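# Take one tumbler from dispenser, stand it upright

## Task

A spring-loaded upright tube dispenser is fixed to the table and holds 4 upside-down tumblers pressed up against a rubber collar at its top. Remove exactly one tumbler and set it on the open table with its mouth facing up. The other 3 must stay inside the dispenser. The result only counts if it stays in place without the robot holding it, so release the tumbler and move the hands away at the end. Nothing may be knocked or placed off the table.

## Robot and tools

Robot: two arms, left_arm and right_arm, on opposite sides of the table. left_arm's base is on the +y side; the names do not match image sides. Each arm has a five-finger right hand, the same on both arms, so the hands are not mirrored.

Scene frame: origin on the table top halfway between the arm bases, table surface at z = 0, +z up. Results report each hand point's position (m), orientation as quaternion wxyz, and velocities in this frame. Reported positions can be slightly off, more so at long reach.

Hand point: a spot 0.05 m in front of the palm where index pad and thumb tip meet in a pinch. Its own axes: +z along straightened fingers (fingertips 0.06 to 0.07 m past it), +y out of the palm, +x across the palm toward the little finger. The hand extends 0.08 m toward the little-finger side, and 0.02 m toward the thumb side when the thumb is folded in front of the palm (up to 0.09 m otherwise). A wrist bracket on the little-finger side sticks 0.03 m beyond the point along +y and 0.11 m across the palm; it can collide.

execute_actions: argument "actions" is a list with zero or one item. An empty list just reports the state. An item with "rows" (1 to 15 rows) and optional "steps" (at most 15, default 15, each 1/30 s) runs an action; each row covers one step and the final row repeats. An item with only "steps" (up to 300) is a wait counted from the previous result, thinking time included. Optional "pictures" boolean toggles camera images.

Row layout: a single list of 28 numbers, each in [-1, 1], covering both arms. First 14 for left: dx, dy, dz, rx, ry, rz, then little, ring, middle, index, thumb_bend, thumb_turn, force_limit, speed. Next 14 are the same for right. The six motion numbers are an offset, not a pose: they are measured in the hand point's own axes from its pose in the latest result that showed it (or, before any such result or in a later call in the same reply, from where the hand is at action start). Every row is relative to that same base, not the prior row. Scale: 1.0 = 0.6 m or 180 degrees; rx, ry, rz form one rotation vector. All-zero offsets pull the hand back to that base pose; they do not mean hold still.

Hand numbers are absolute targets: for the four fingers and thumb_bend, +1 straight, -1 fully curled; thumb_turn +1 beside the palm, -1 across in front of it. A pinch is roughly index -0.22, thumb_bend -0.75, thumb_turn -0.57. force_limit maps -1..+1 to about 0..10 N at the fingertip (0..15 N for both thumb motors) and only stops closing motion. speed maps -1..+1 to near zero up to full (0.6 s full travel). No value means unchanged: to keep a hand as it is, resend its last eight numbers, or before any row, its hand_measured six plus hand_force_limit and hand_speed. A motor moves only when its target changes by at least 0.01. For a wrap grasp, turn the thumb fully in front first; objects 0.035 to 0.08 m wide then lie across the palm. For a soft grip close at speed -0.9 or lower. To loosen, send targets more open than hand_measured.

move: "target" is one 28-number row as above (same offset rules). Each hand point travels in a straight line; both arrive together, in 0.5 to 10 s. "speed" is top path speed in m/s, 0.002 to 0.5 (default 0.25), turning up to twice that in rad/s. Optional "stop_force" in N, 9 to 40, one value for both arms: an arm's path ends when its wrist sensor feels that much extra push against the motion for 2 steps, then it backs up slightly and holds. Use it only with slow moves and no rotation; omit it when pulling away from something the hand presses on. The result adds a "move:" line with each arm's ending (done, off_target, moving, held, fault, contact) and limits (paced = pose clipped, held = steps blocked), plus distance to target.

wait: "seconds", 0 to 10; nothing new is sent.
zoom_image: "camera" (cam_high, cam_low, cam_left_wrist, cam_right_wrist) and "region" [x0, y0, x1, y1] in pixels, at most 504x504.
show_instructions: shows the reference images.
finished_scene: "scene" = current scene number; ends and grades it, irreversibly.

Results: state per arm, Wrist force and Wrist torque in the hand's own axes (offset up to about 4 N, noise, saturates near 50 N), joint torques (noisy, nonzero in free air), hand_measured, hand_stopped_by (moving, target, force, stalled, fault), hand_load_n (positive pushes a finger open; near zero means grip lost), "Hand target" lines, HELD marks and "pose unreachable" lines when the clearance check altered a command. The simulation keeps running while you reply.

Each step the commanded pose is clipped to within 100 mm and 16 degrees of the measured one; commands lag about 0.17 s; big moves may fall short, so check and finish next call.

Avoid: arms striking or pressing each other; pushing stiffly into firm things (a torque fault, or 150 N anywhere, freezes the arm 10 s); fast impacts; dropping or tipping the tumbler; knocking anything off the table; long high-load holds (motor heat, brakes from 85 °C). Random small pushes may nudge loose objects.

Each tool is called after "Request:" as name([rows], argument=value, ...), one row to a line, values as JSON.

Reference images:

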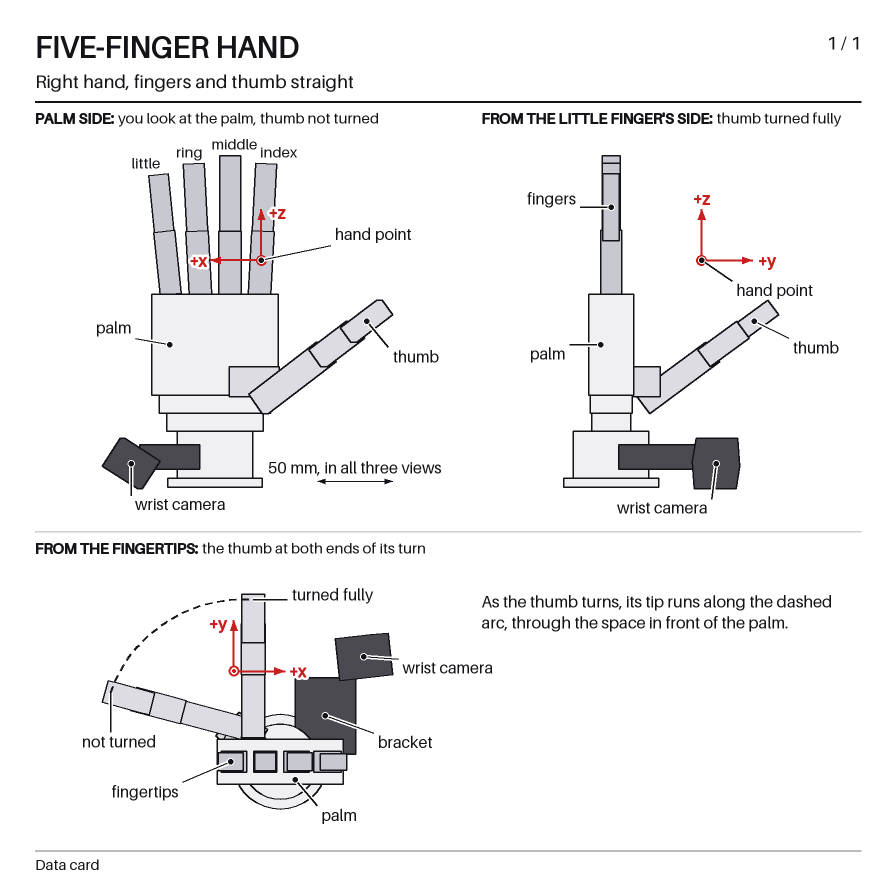

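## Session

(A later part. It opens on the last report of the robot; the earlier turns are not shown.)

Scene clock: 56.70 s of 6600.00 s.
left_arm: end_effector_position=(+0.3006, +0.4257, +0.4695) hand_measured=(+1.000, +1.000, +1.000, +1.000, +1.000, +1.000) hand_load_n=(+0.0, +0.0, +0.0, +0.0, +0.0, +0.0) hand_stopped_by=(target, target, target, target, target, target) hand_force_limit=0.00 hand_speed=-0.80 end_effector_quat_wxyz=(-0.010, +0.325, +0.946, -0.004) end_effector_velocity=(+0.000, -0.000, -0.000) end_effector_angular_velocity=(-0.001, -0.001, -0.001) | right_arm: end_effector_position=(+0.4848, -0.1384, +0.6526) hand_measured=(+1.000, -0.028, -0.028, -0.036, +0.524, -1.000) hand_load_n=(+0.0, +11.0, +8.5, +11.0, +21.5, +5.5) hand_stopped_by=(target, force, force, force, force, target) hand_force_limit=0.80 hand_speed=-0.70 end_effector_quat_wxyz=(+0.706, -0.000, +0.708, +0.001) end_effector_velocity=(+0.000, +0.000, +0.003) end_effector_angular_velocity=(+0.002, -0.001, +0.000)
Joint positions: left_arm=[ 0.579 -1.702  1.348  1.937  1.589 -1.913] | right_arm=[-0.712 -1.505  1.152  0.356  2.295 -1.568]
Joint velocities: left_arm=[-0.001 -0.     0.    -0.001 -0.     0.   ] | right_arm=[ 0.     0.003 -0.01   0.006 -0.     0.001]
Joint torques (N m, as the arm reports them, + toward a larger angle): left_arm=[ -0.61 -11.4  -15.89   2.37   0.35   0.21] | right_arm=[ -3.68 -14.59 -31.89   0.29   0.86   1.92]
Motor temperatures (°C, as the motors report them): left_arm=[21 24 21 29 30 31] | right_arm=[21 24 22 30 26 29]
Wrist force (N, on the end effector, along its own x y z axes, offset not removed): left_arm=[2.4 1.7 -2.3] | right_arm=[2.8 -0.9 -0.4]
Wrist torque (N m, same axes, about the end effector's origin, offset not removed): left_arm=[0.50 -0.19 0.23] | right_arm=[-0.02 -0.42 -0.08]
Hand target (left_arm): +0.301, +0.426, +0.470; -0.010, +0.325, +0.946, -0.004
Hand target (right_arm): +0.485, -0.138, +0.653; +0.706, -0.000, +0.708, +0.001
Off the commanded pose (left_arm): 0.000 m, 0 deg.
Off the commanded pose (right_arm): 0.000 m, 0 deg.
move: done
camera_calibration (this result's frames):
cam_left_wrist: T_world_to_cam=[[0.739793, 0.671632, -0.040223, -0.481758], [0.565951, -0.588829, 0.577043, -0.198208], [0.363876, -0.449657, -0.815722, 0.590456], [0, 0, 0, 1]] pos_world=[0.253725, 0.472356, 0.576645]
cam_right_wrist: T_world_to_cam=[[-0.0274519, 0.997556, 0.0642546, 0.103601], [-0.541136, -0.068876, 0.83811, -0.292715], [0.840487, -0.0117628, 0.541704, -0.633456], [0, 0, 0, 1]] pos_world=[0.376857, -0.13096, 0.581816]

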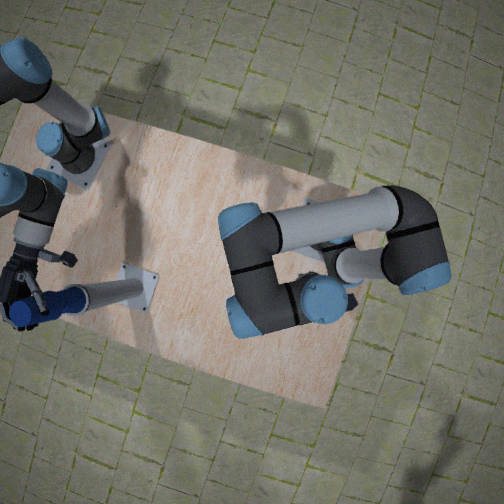

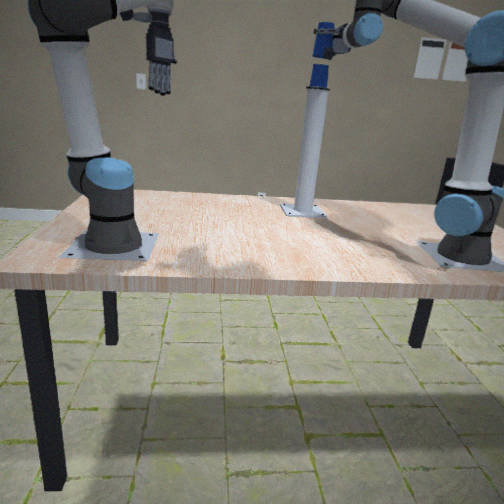

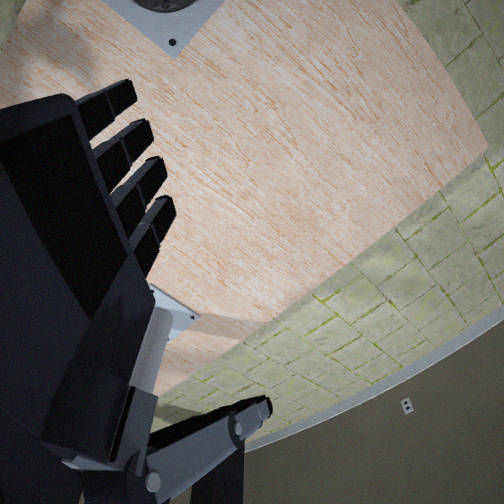

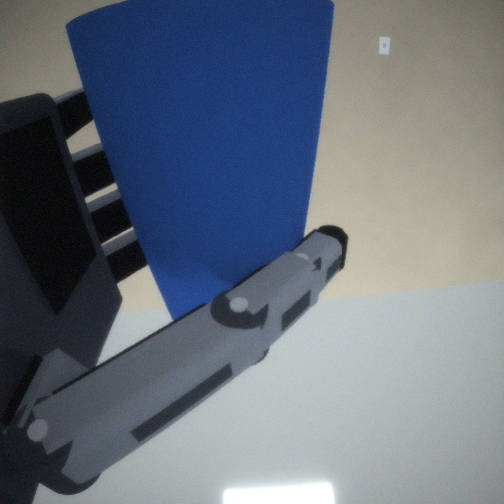

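Request:
move(target=[0,0,0,0,0,0,1,1,1,1,1,1,0,-0.8,0,0.23,-0.39,-0.333,0,0,1,-1,-1,-1,-1,-1,0.8,-0.7])

Request:
move(target=[0,0,0,0,0,0,1,1,1,1,1,1,0,-0.8,0.9,0,0.1,0,0,0.995,1,-1,-1,-1,-1,-1,0.8,-0.7], speed=0.35)

Scene clock: 64.00 s of 6600.00 s.
left_arm: end_effector_position=(+0.3006, +0.4257, +0.4695) hand_measured=(+1.000, +1.000, +1.000, +1.000, +1.000, +1.000) hand_load_n=(+0.0, +0.0, +0.0, +0.0, +0.0, +0.0) hand_stopped_by=(target, target, target, target, target, target) hand_force_limit=0.00 hand_speed=-0.80 end_effector_quat_wxyz=(-0.010, +0.325, +0.946, -0.004) end_effector_velocity=(-0.000, +0.000, +0.000) end_effector_angular_velocity=(+0.001, +0.000, +0.001) | right_arm: end_effector_position=(+0.2507, -0.0009, +0.6532) hand_measured=(+1.000, -0.028, -0.028, -0.036, +0.524, -1.000) hand_load_n=(+0.0, +11.0, +8.5, +11.0, +21.5, +5.5) hand_stopped_by=(target, force, force, force, force, target) hand_force_limit=0.80 hand_speed=-0.70 end_effector_quat_wxyz=(+0.611, -0.353, +0.613, +0.354) end_effector_velocity=(-0.001, +0.001, -0.000) end_effector_angular_velocity=(-0.001, +0.000, +0.006)
Joint positions: left_arm=[ 0.579 -1.702  1.348  1.937  1.589 -1.913] | right_arm=[-0.707 -1.679  1.321  0.359  1.254 -1.569]
Joint velocities: left_arm=[ 0.001 -0.    -0.     0.001 -0.    -0.   ] | right_arm=[ 0.001  0.002 -0.002  0.001 -0.006 -0.001]
Joint torques (N m, as the arm reports them, + toward a larger angle): left_arm=[ -0.53 -11.37 -15.41   2.33   0.52   0.19] | right_arm=[ 11.13  -6.67 -31.68  -2.57  -2.37  -0.88]
Motor temperatures (°C, as the motors report them): left_arm=[21 24 21 29 30 31] | right_arm=[21 24 22 30 26 29]
Wrist force (N, on the end effector, along its own x y z axes, offset not removed): left_arm=[-0.2 2.5 0.9] | right_arm=[0.6 -1.2 -0.5]
Wrist torque (N m, same axes, about the end effector's origin, offset not removed): left_arm=[0.32 -0.03 -0.09] | right_arm=[-0.07 -0.04 -0.11]
Hand target (left_arm): +0.301, +0.426, +0.470; -0.010, +0.325, +0.946, -0.004
Hand target (right_arm): +0.251, -0.001, +0.653; +0.611, -0.353, +0.613, +0.354
Off the commanded pose (left_arm): 0.000 m, 0 deg.
Off the commanded pose (right_arm): 0.000 m, 0 deg.
After step 90, 1.70 s passed at rest.
move: done
camera_calibration (this result's frames):
cam_left_wrist: T_world_to_cam=[[0.739793, 0.671632, -0.040223, -0.481758], [0.565951, -0.588829, 0.577043, -0.198208], [0.363876, -0.449657, -0.815722, 0.590456], [0, 0, 0, 1]] pos_world=[0.253725, 0.472356, 0.576645]
cam_right_wrist: T_world_to_cam=[[-0.876741, 0.476336, 0.0665534, 0.170864], [-0.210404, -0.504284, 0.837513, -0.493367], [0.4325, 0.720278, 0.54235, -0.332982], [0, 0, 0, 1]] pos_world=[0.190011, -0.0903459, 0.582422]

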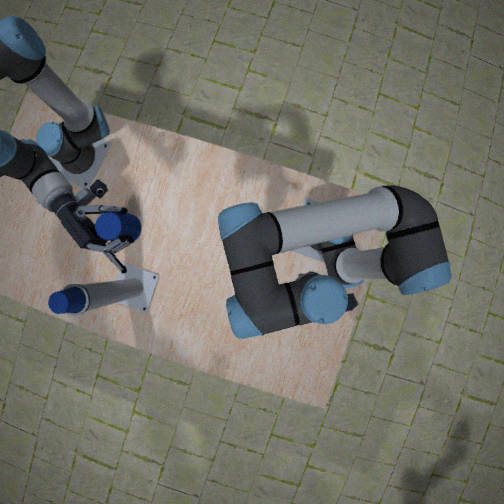

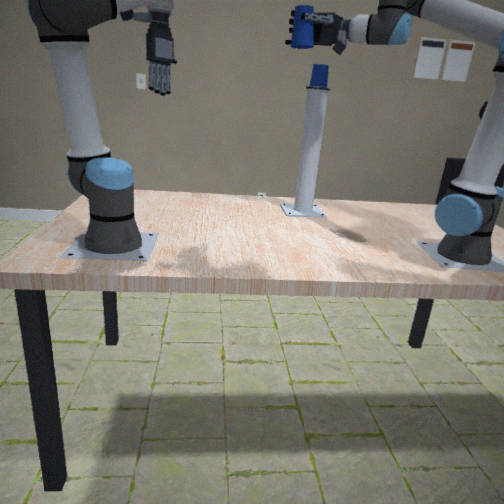

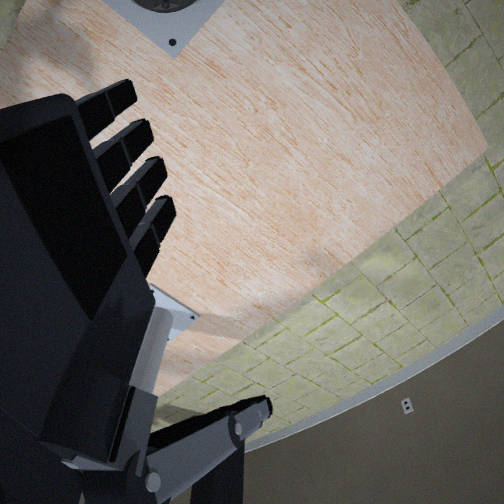

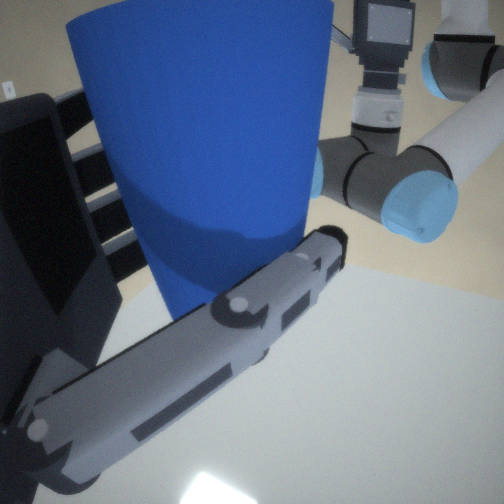

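Scene clock: 69.03 s of 6600.00 s.
left_arm: end_effector_position=(+0.3006, +0.4257, +0.4695) hand_measured=(+1.000, +1.000, +1.000, +1.000, +1.000, +1.000) hand_load_n=(+0.0, +0.0, +0.0, +0.0, +0.0, +0.0) hand_stopped_by=(target, target, target, target, target, target) hand_force_limit=0.00 hand_speed=-0.80 end_effector_quat_wxyz=(-0.010, +0.325, +0.946, -0.004) end_effector_velocity=(-0.000, +0.000, +0.000) end_effector_angular_velocity=(-0.000, +0.000, -0.001) | right_arm: end_effector_position=(+0.2787, +0.0507, +0.1128) hand_measured=(+1.000, -0.028, -0.028, -0.036, +0.524, -1.000) hand_load_n=(+0.0, +10.5, +8.5, +11.0, +21.5, +6.0) hand_stopped_by=(target, force, force, force, force, target) hand_force_limit=0.80 hand_speed=-0.70 end_effector_quat_wxyz=(-0.349, +0.611, +0.358, +0.614) end_effector_velocity=(+0.001, +0.000, -0.001) end_effector_angular_velocity=(+0.006, +0.007, -0.000)
Joint positions: left_arm=[ 0.579 -1.702  1.348  1.937  1.589 -1.913] | right_arm=[-0.353 -1.16   2.068 -0.906  1.609  1.557]
Joint velocities: left_arm=[-0.    -0.    -0.     0.001  0.     0.   ] | right_arm=[-0.001  0.002 -0.    -0.003 -0.001  0.009]
Joint torques (N m, as the arm reports them, + toward a larger angle): left_arm=[ -0.83 -11.07 -16.48   2.42   0.45   0.17] | right_arm=[-14.77 -22.82  -0.79  -2.91  -2.63   1.77]
Motor temperatures (°C, as the motors report them): left_arm=[21 24 21 29 30 31] | right_arm=[21 24 22 30 26 29]
Wrist force (N, on the end effector, along its own x y z axes, offset not removed): left_arm=[-0.5 3.7 3.3] | right_arm=[-1.2 0.6 1.1]
Wrist torque (N m, same axes, about the end effector's origin, offset not removed): left_arm=[0.38 -0.04 0.15] | right_arm=[0.15 -0.08 -0.09]
Hand target (left_arm): +0.301, +0.426, +0.470; -0.010, +0.325, +0.946, -0.004
Hand target (right_arm): +0.279, +0.051, +0.113; -0.349, +0.611, +0.358, +0.614
Off the commanded pose (left_arm): 0.000 m, 0 deg.
Off the commanded pose (right_arm): 0.001 m, 0 deg.
move: done
camera_calibration (this result's frames):
cam_left_wrist: T_world_to_cam=[[0.739793, 0.671631, -0.0402231, -0.481758], [0.565951, -0.588829, 0.577043, -0.198208], [0.363876, -0.449657, -0.815722, 0.590456], [0, 0, 0, 1]] pos_world=[0.253725, 0.472356, 0.576645]
cam_right_wrist: T_world_to_cam=[[0.851394, -0.522101, -0.0503799, -0.211053], [-0.321333, -0.443252, -0.836823, 0.207838], [0.414575, 0.728655, -0.545151, 0.0380936], [0, 0, 0, 1]] pos_world=[0.230682, -0.0458237, 0.184057]

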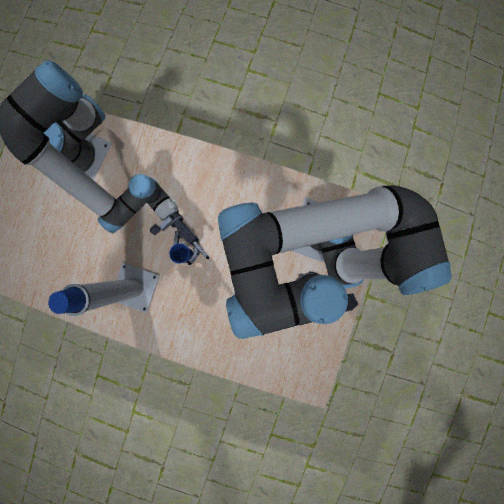

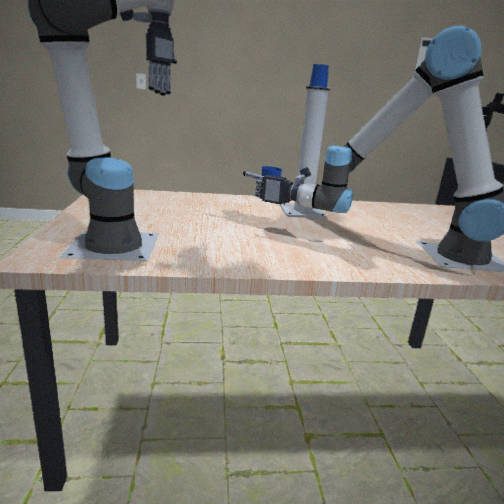

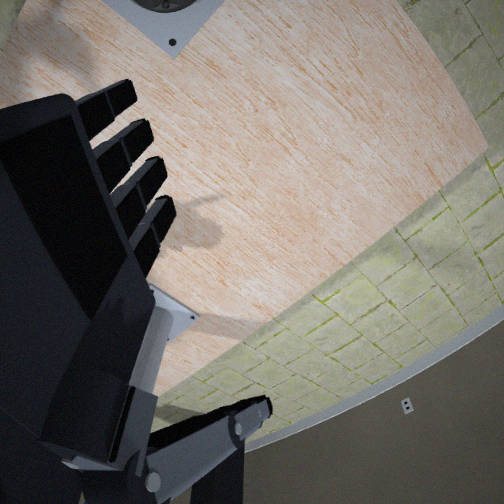

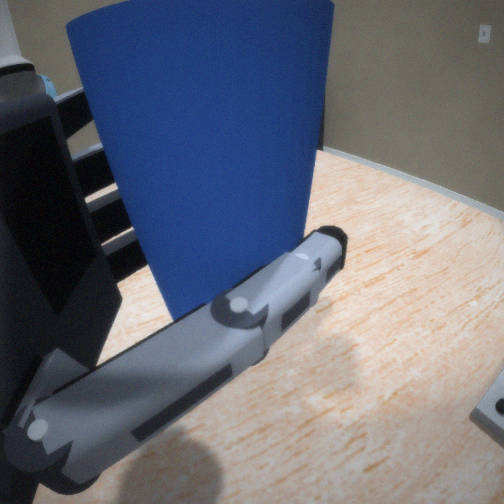

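Request:
move(target=[0,0,0,0,0,0,1,1,1,1,1,1,0,-0.8,-0.125,0,0,0,-0.022,0.015,1,-1,-1,-1,-1,-1,0.8,-0.7], speed=0.1)

Request:
move(target=[0,0,0,0,0,0,1,1,1,1,1,1,0,-0.8,-0.045,0,0,0,0,0,1,-1,-1,-1,-1,-1,0.8,-0.7], speed=0.008, stop_force=9)

Request:
zoom_image(camera="cam_low", region=[230, 170, 370, 260])

Scene clock: 74.33 s of 6600.00 s.
left_arm: end_effector_position=(+0.3006, +0.4257, +0.4695) hand_measured=(+1.000, +1.000, +1.000, +1.000, +1.000, +1.000) hand_load_n=(+0.0, +0.0, +0.0, +0.0, +0.0, +0.0) hand_stopped_by=(target, target, target, target, target, target) hand_force_limit=0.00 hand_speed=-0.80 end_effector_quat_wxyz=(-0.010, +0.325, +0.946, -0.004) end_effector_velocity=(-0.000, +0.000, +0.000) end_effector_angular_velocity=(-0.001, -0.000, +0.001) | right_arm: end_effector_position=(+0.2796, +0.0499, +0.0379) hand_measured=(+1.000, -0.028, -0.028, -0.036, +0.524, -1.000) hand_load_n=(+0.0, +10.5, +8.5, +11.0, +21.5, +6.0) hand_stopped_by=(target, force, force, force, force, target) hand_force_limit=0.80 hand_speed=-0.70 end_effector_quat_wxyz=(-0.351, +0.640, +0.355, +0.584) end_effector_velocity=(-0.001, +0.000, -0.002) end_effector_angular_velocity=(-0.002, +0.002, +0.002)
Joint positions: left_arm=[ 0.579 -1.702  1.348  1.937  1.589 -1.913] | right_arm=[-0.359 -1.025  2.063 -0.968  1.601  1.607]
Joint velocities: left_arm=[ 0.001 -0.    -0.001 -0.     0.     0.   ] | right_arm=[ 0.002  0.004 -0.    -0.    -0.     0.001]
Joint torques (N m, as the arm reports them, + toward a larger angle): left_arm=[ -0.01 -11.35 -15.34   2.37   0.49   0.11] | right_arm=[-13.93 -24.84 -24.08  -2.85  -2.46   1.58]
Motor temperatures (°C, as the motors report them): left_arm=[21 24 21 29 30 31] | right_arm=[21 24 22 30 26 29]
Wrist force (N, on the end effector, along its own x y z axes, offset not removed): left_arm=[-2.8 3.2 1.6] | right_arm=[-0.4 0.2 0.6]
Wrist torque (N m, same axes, about the end effector's origin, offset not removed): left_arm=[0.44 0.31 -0.03] | right_arm=[0.12 -0.17 -0.02]
Hand target (left_arm): +0.301, +0.426, +0.470; -0.010, +0.325, +0.946, -0.004
Hand target (right_arm): +0.280, +0.050, +0.038; -0.351, +0.640, +0.355, +0.584
Off the commanded pose (left_arm): 0.000 m, 0 deg.
Off the commanded pose (right_arm): 0.000 m, 0 deg.
After step 90, 1.10 s passed at rest.
move: done
camera_calibration (this result's frames):
cam_left_wrist: T_world_to_cam=[[0.739793, 0.671632, -0.0402228, -0.481758], [0.565951, -0.588829, 0.577043, -0.198208], [0.363876, -0.449657, -0.815722, 0.590456], [0, 0, 0, 1]] pos_world=[0.253725, 0.472356, 0.576645]
cam_right_wrist: T_world_to_cam=[[0.845359, -0.525638, -0.0952563, -0.212341], [-0.383188, -0.472426, -0.793713, 0.162182], [0.372204, 0.707473, -0.600787, 0.0124617], [0, 0, 0, 1]] pos_world=[0.237013, -0.0438119, 0.115986]

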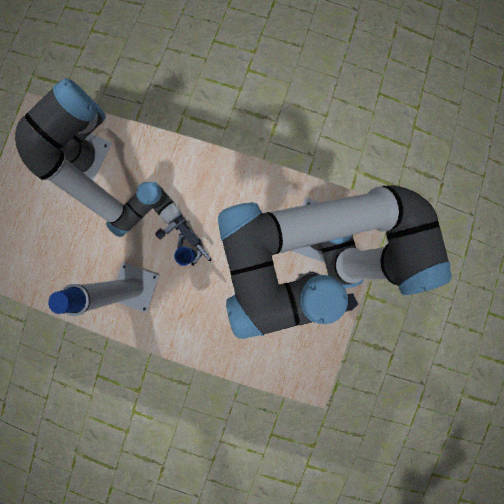

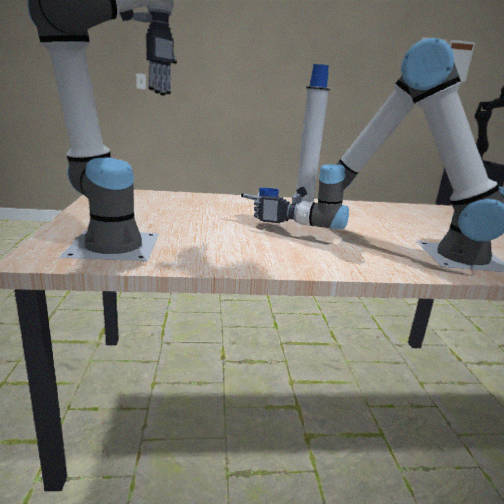

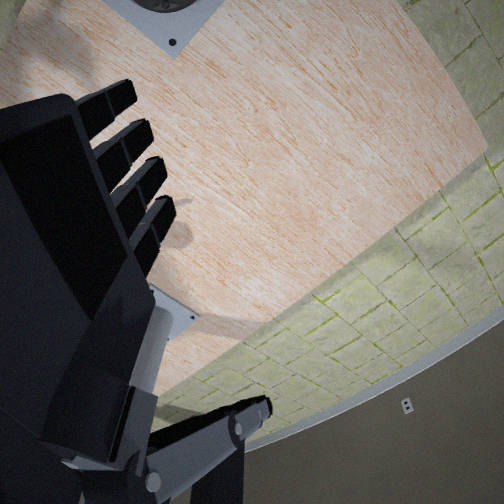

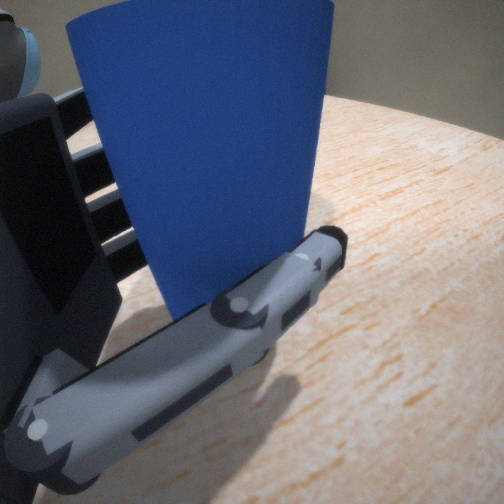

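Scene clock: 77.50 s of 6600.00 s.
left_arm: end_effector_position=(+0.3006, +0.4257, +0.4695) hand_measured=(+1.000, +1.000, +1.000, +1.000, +1.000, +1.000) hand_load_n=(+0.0, +0.0, +0.0, +0.0, +0.0, +0.0) hand_stopped_by=(target, target, target, target, target, target) hand_force_limit=0.00 hand_speed=-0.80 end_effector_quat_wxyz=(-0.010, +0.325, +0.946, -0.004) end_effector_velocity=(+0.000, -0.000, -0.000) end_effector_angular_velocity=(-0.000, +0.000, -0.000) | right_arm: end_effector_position=(+0.2781, +0.0489, +0.0157) hand_measured=(+1.000, -0.028, -0.028, -0.036, +0.524, -1.000) hand_load_n=(+0.0, +11.5, +9.0, +10.0, +21.5, +1.5) hand_stopped_by=(target, force, force, force, force, target) hand_force_limit=0.80 hand_speed=-0.70 end_effector_quat_wxyz=(-0.351, +0.640, +0.355, +0.584) end_effector_velocity=(-0.001, -0.000, +0.002) end_effector_angular_velocity=(-0.003, +0.002, +0.002)
Joint positions: left_arm=[ 0.579 -1.702  1.348  1.937  1.589 -1.913] | right_arm=[-0.357 -0.974  2.069 -1.024  1.603  1.607]
Joint velocities: left_arm=[ 0.     0.001 -0.001 -0.     0.001  0.   ] | right_arm=[ 0.001 -0.007  0.001  0.009 -0.001  0.   ]
Joint torques (N m, as the arm reports them, + toward a larger angle): left_arm=[ -0.46 -10.84 -15.73   2.41   0.38   0.32] | right_arm=[  4.77 -42.83   5.16   2.23   1.9    1.89]
Motor temperatures (°C, as the motors report them): left_arm=[21 24 21 29 30 31] | right_arm=[21 24 22 30 26 29]
Wrist force (N, on the end effector, along its own x y z axes, offset not removed): left_arm=[-2.1 3.3 1.4] | right_arm=[9.8 -0.3 -1.3]
Wrist torque (N m, same axes, about the end effector's origin, offset not removed): left_arm=[0.48 0.30 -0.12] | right_arm=[0.19 -0.22 -0.35]
Hand target (left_arm): +0.301, +0.426, +0.470; -0.010, +0.325, +0.946, -0.004
Hand target (right_arm): +0.278, +0.049, +0.016; -0.351, +0.640, +0.355, +0.585
Off the commanded pose (left_arm): 0.000 m, 0 deg.
Off the commanded pose (right_arm): 0.005 m, 0 deg.
move: contact (right_arm)
camera_calibration (this result's frames):
cam_left_wrist: T_world_to_cam=[[0.739793, 0.671632, -0.040223, -0.481758], [0.565951, -0.588829, 0.577043, -0.198208], [0.363876, -0.449657, -0.815722, 0.590456], [0, 0, 0, 1]] pos_world=[0.253725, 0.472356, 0.576645]
cam_right_wrist: T_world_to_cam=[[0.845392, -0.525585, -0.0952534, -0.213747], [-0.383163, -0.472465, -0.793702, 0.143506], [0.372154, 0.707487, -0.600803, 0.000396975], [0, 0, 0, 1]] pos_world=[0.235539, -0.0448217, 0.0937792]

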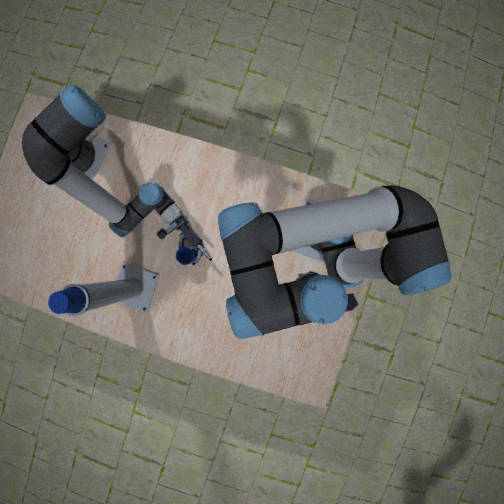

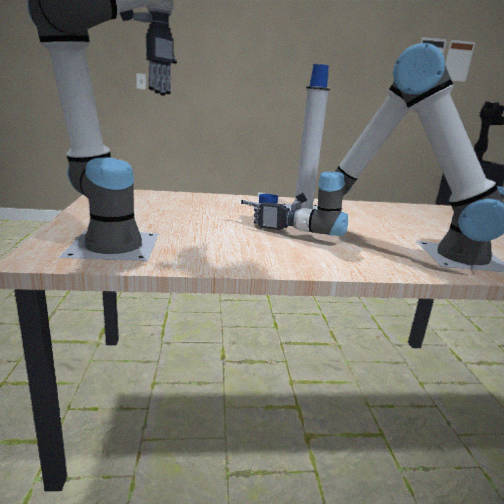

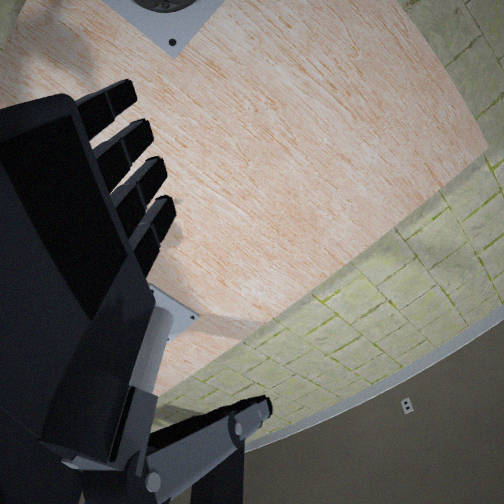

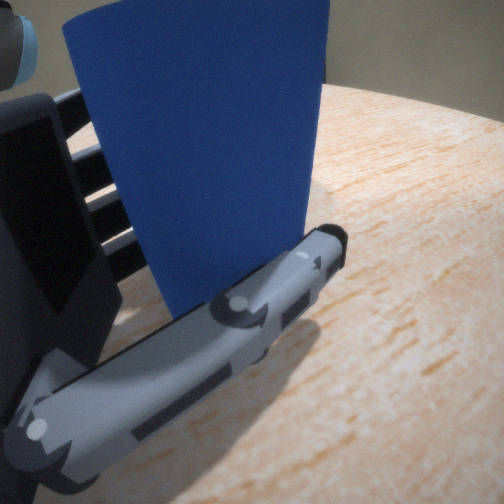

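Region (230, 170, 370, 260) of cam_low's 504x504 image, scaled by 3.600, with more detail than that image has; it fills the top 324 rows of this view, and the rest is white.

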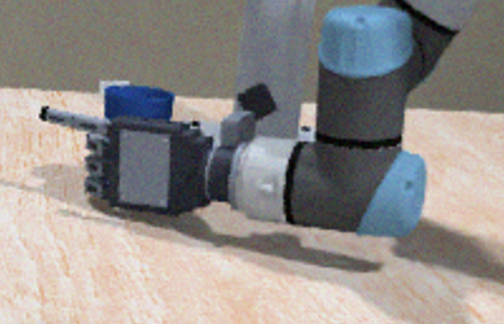

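Request:
move(target=[0,0,0,0,0,0,1,1,1,1,1,1,0,-0.8,0.001,0,0,0,0,0,1,1,1,1,1,-1,0.8,-0.7], speed=0.01)

Request:
move(target=[0,0,0,0,0,0,1,1,1,1,1,1,0,-0.8,0.02,-0.08,-0.12,0,0,0,1,1,1,1,1,-1,0.8,-0.7], speed=0.1)

Request:
move(target=[0,0,0,0,0,0,1,1,1,1,1,1,0,-0.8,0.35,-0.05,-0.05,0,0,0,1,1,1,1,1,-1,0.8,-0.7])

Scene clock: 83.53 s of 6600.00 s.
left_arm: end_effector_position=(+0.3006, +0.4257, +0.4695) hand_measured=(+1.000, +1.000, +1.000, +1.000, +1.000, +1.000) hand_load_n=(+0.0, +0.0, +0.0, +0.0, +0.0, +0.0) hand_stopped_by=(target, target, target, target, target, target) hand_force_limit=0.00 hand_speed=-0.80 end_effector_quat_wxyz=(-0.010, +0.325, +0.946, -0.004) end_effector_velocity=(+0.000, +0.000, -0.000) end_effector_angular_velocity=(+0.000, +0.000, +0.001) | right_arm: end_effector_position=(+0.2781, +0.0490, +0.0163) hand_measured=(+1.000, +1.000, +1.000, +1.000, +1.000, -1.000) hand_load_n=(+0.0, +0.0, +0.0, +0.0, +0.0, +0.0) hand_stopped_by=(target, target, target, target, target, target) hand_force_limit=0.80 hand_speed=-0.70 end_effector_quat_wxyz=(-0.351, +0.640, +0.355, +0.584) end_effector_velocity=(+0.001, -0.000, +0.000) end_effector_angular_velocity=(+0.001, -0.000, -0.002)
Joint positions: left_arm=[ 0.579 -1.702  1.348  1.937  1.589 -1.913] | right_arm=[-0.358 -0.976  2.069 -1.023  1.603  1.607]
Joint velocities: left_arm=[ 0.001 -0.     0.     0.    -0.     0.   ] | right_arm=[-0.001  0.     0.    -0.001  0.001  0.   ]
Joint torques (N m, as the arm reports them, + toward a larger angle): left_arm=[  0.15 -11.01 -15.61   2.3    0.5    0.27] | right_arm=[ 12.12 -49.   -22.69  -0.02  -0.38   0.5 ]
Motor temperatures (°C, as the motors report them): left_arm=[21 24 21 29 30 31] | right_arm=[21 24 22 30 26 29]
Wrist force (N, on the end effector, along its own x y z axes, offset not removed): left_arm=[2.7 2.8 -1.0] | right_arm=[2.1 0.6 0.3]
Wrist torque (N m, same axes, about the end effector's origin, offset not removed): left_arm=[0.59 -0.46 0.18] | right_arm=[0.17 -0.48 0.04]
Hand target (left_arm): +0.301, +0.426, +0.470; -0.010, +0.325, +0.946, -0.004
Hand target (right_arm): +0.278, +0.049, +0.016; -0.351, +0.640, +0.355, +0.584
Off the commanded pose (left_arm): 0.000 m, 0 deg.
Off the commanded pose (right_arm): 0.000 m, 0 deg.
After step 90, 0.67 s passed at rest.
move: done
camera_calibration (this result's frames):
cam_left_wrist: T_world_to_cam=[[0.739793, 0.671632, -0.040223, -0.481758], [0.565951, -0.588829, 0.577044, -0.198209], [0.363876, -0.449657, -0.815722, 0.590456], [0, 0, 0, 1]] pos_world=[0.253725, 0.472356, 0.576645]
cam_right_wrist: T_world_to_cam=[[0.845383, -0.525598, -0.0952587, -0.213725], [-0.383174, -0.472457, -0.793702, 0.144017], [0.372162, 0.707483, -0.600802, 0.00071717], [0, 0, 0, 1]] pos_world=[0.235596, -0.044799, 0.0943779]

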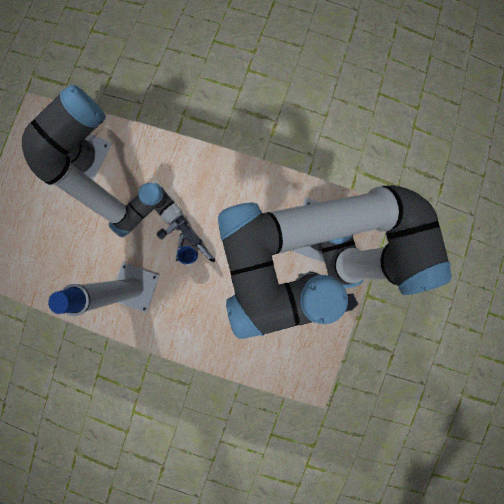

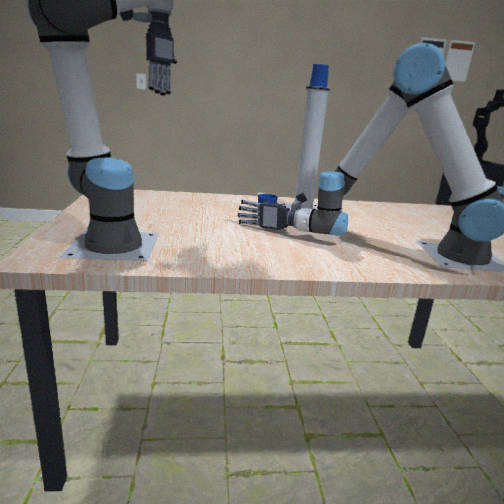

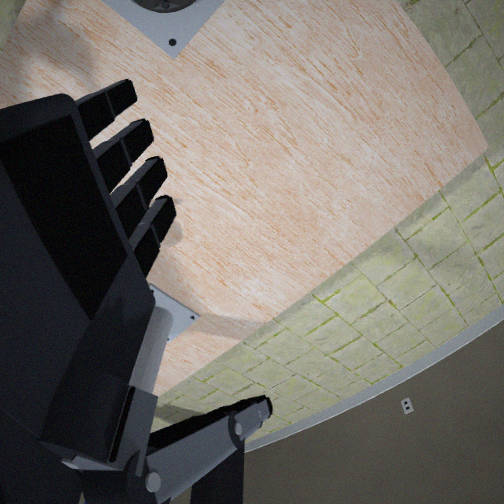

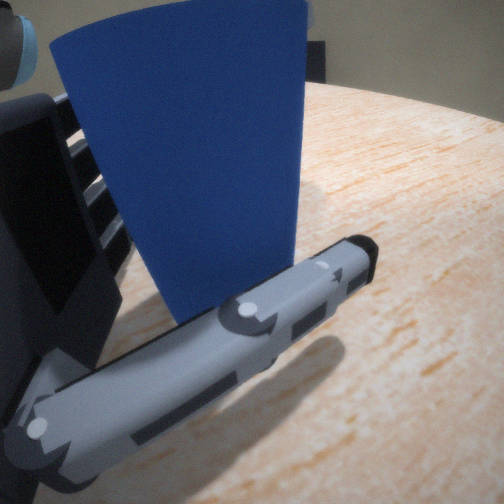

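Scene clock: 84.87 s of 6600.00 s.
left_arm: end_effector_position=(+0.3006, +0.4257, +0.4695) hand_measured=(+1.000, +1.000, +1.000, +1.000, +1.000, +1.000) hand_load_n=(+0.0, +0.0, +0.0, +0.0, +0.0, +0.0) hand_stopped_by=(target, target, target, target, target, target) hand_force_limit=0.00 hand_speed=-0.80 end_effector_quat_wxyz=(-0.010, +0.325, +0.946, -0.004) end_effector_velocity=(-0.000, -0.000, +0.000) end_effector_angular_velocity=(-0.001, -0.000, -0.000) | right_arm: end_effector_position=(+0.2016, +0.0115, +0.0350) hand_measured=(+1.000, +1.000, +1.000, +1.000, +1.000, -1.000) hand_load_n=(+0.0, +0.0, +0.0, +0.0, +0.0, +0.0) hand_stopped_by=(target, target, target, target, target, target) hand_force_limit=0.80 hand_speed=-0.70 end_effector_quat_wxyz=(-0.351, +0.640, +0.355, +0.584) end_effector_velocity=(-0.002, -0.001, +0.001) end_effector_angular_velocity=(+0.000, -0.000, +0.001)
Joint positions: left_arm=[ 0.579 -1.702  1.348  1.937  1.589 -1.913] | right_arm=[-0.217 -1.081  2.199 -1.046  1.743  1.617]
Joint velocities: left_arm=[-0.    -0.001 -0.    -0.     0.001  0.   ] | right_arm=[ 0.004 -0.002  0.002  0.     0.003 -0.   ]
Joint torques (N m, as the arm reports them, + toward a larger angle): left_arm=[ -0.59 -10.64 -15.72   2.54   0.6    0.25] | right_arm=[ 11.95 -44.14   4.51   0.04   1.89   1.62]
Motor temperatures (°C, as the motors report them): left_arm=[21 24 21 29 30 31] | right_arm=[21 24 22 30 26 29]
Wrist force (N, on the end effector, along its own x y z axes, offset not removed): left_arm=[-1.2 2.1 -0.8] | right_arm=[-0.1 0.9 0.9]
Wrist torque (N m, same axes, about the end effector's origin, offset not removed): left_arm=[0.44 0.24 -0.04] | right_arm=[0.11 -0.15 -0.05]
Hand target (left_arm): +0.301, +0.426, +0.470; -0.010, +0.325, +0.946, -0.004
Hand target (right_arm): +0.201, +0.011, +0.035; -0.351, +0.640, +0.355, +0.584
Off the commanded pose (left_arm): 0.000 m, 0 deg.
Off the commanded pose (right_arm): 0.000 m, 0 deg.
move: done
camera_calibration (this result's frames):
cam_left_wrist: T_world_to_cam=[[0.739793, 0.671632, -0.0402231, -0.481758], [0.565952, -0.588829, 0.577043, -0.198208], [0.363876, -0.449657, -0.815722, 0.590456], [0, 0, 0, 1]] pos_world=[0.253725, 0.472356, 0.576645]
cam_right_wrist: T_world_to_cam=[[0.845379, -0.525577, -0.0954114, -0.166925], [-0.383253, -0.472364, -0.793719, 0.111854], [0.372091, 0.70756, -0.600756, 0.0669467], [0, 0, 0, 1]] pos_world=[0.159073, -0.0822651, 0.113073]

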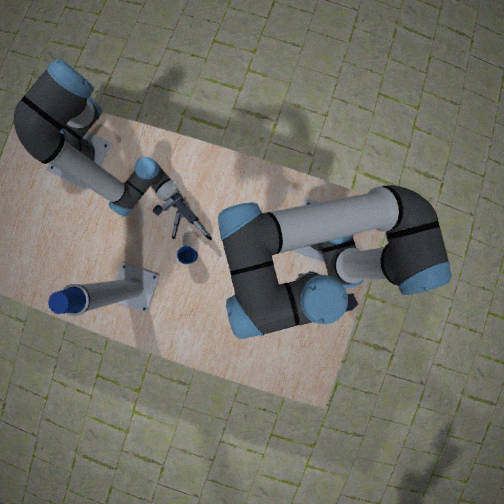

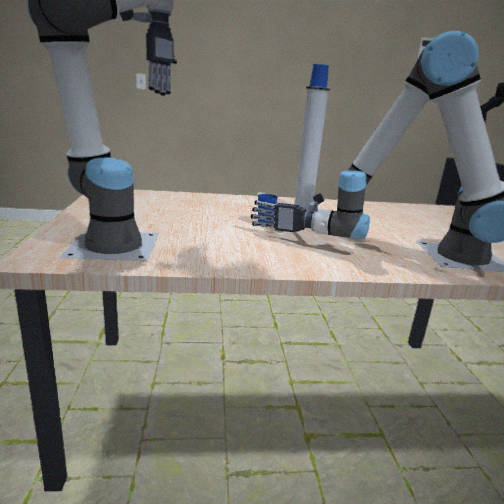

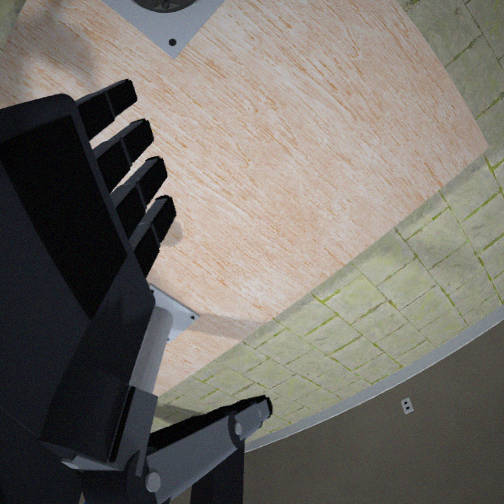

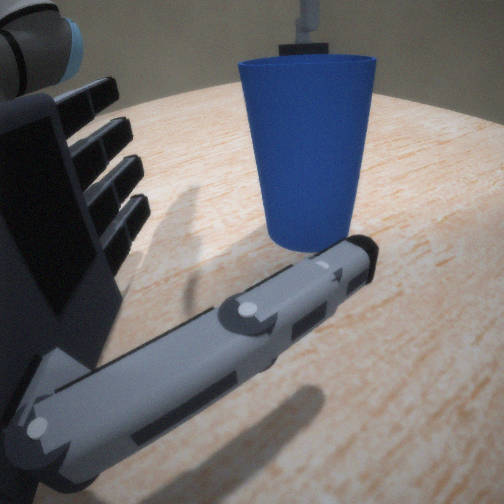

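Scene clock: 86.30 s of 6600.00 s.
left_arm: end_effector_position=(+0.3006, +0.4257, +0.4695) hand_measured=(+1.000, +1.000, +1.000, +1.000, +1.000, +1.000) hand_load_n=(+0.0, +0.0, +0.0, +0.0, +0.0, +0.0) hand_stopped_by=(target, target, target, target, target, target) hand_force_limit=0.00 hand_speed=-0.80 end_effector_quat_wxyz=(-0.010, +0.325, +0.946, -0.004) end_effector_velocity=(+0.000, -0.001, -0.000) end_effector_angular_velocity=(-0.000, +0.000, -0.001) | right_arm: end_effector_position=(+0.1742, +0.0102, +0.2475) hand_measured=(+1.000, +1.000, +1.000, +1.000, +1.000, -1.000) hand_load_n=(+0.0, +0.0, +0.0, +0.0, +0.0, +0.0) hand_stopped_by=(target, target, target, target, target, target) hand_force_limit=0.80 hand_speed=-0.70 end_effector_quat_wxyz=(-0.351, +0.640, +0.355, +0.584) end_effector_velocity=(-0.000, +0.000, +0.001) end_effector_angular_velocity=(-0.002, +0.000, -0.000)
Joint positions: left_arm=[ 0.579 -1.702  1.348  1.937  1.589 -1.913] | right_arm=[-0.146 -1.505  2.009 -0.431  1.814  1.622]
Joint velocities: left_arm=[-0.001  0.     0.    -0.001  0.    -0.   ] | right_arm=[ 0.001 -0.001 -0.004  0.007  0.001 -0.   ]
Joint torques (N m, as the arm reports them, + toward a larger angle): left_arm=[ -0.3  -10.88 -15.85   2.37   0.5    0.25] | right_arm=[ 11.68 -34.47 -29.97   0.03   1.96   1.56]
Motor temperatures (°C, as the motors report them): left_arm=[21 24 21 29 30 31] | right_arm=[21 24 22 30 26 29]
Wrist force (N, on the end effector, along its own x y z axes, offset not removed): left_arm=[1.2 1.8 1.7] | right_arm=[-1.0 0.3 1.0]
Wrist torque (N m, same axes, about the end effector's origin, offset not removed): left_arm=[0.24 -0.26 0.01] | right_arm=[0.12 0.05 -0.28]
Hand target (left_arm): +0.301, +0.426, +0.470; -0.010, +0.325, +0.946, -0.004
Hand target (right_arm): +0.174, +0.010, +0.248; -0.351, +0.640, +0.355, +0.584
Off the commanded pose (left_arm): 0.000 m, 0 deg.
Off the commanded pose (right_arm): 0.000 m, 0 deg.
move: done
camera_calibration (this result's frames):
cam_left_wrist: T_world_to_cam=[[0.739793, 0.671632, -0.0402231, -0.481758], [0.565952, -0.588829, 0.577043, -0.198208], [0.363876, -0.449657, -0.815722, 0.590456], [0, 0, 0, 1]] pos_world=[0.253725, 0.472356, 0.576645]
cam_right_wrist: T_world_to_cam=[[0.845399, -0.525537, -0.0954562, -0.124106], [-0.383205, -0.472255, -0.793807, 0.269487], [0.372095, 0.707663, -0.600632, 0.20573], [0, 0, 0, 1]] pos_world=[0.131637, -0.0835432, 0.325642]

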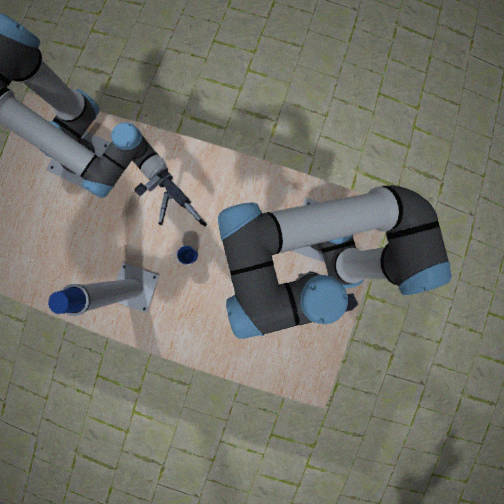

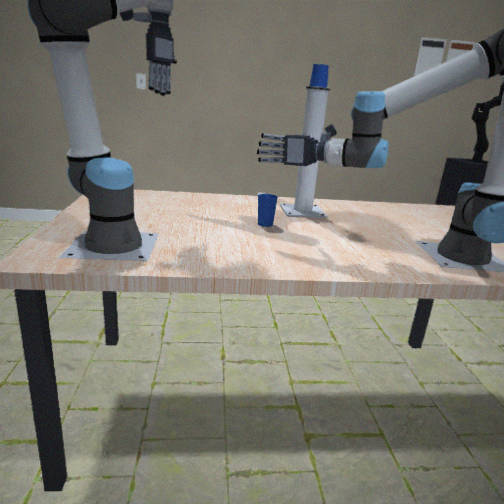

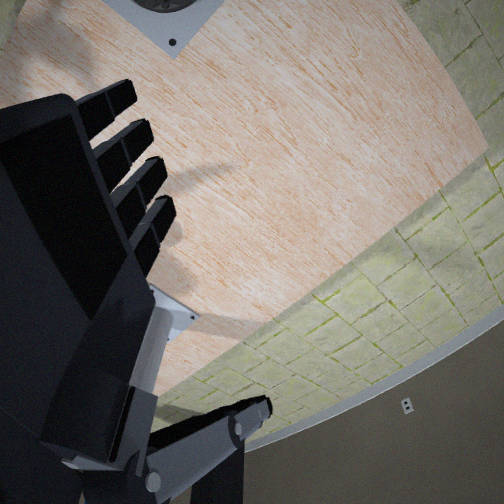

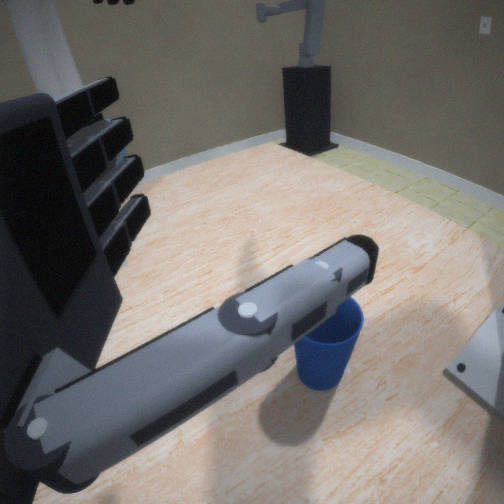

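Request:
finished_scene(scene=1)

The scene is finished: the task was done.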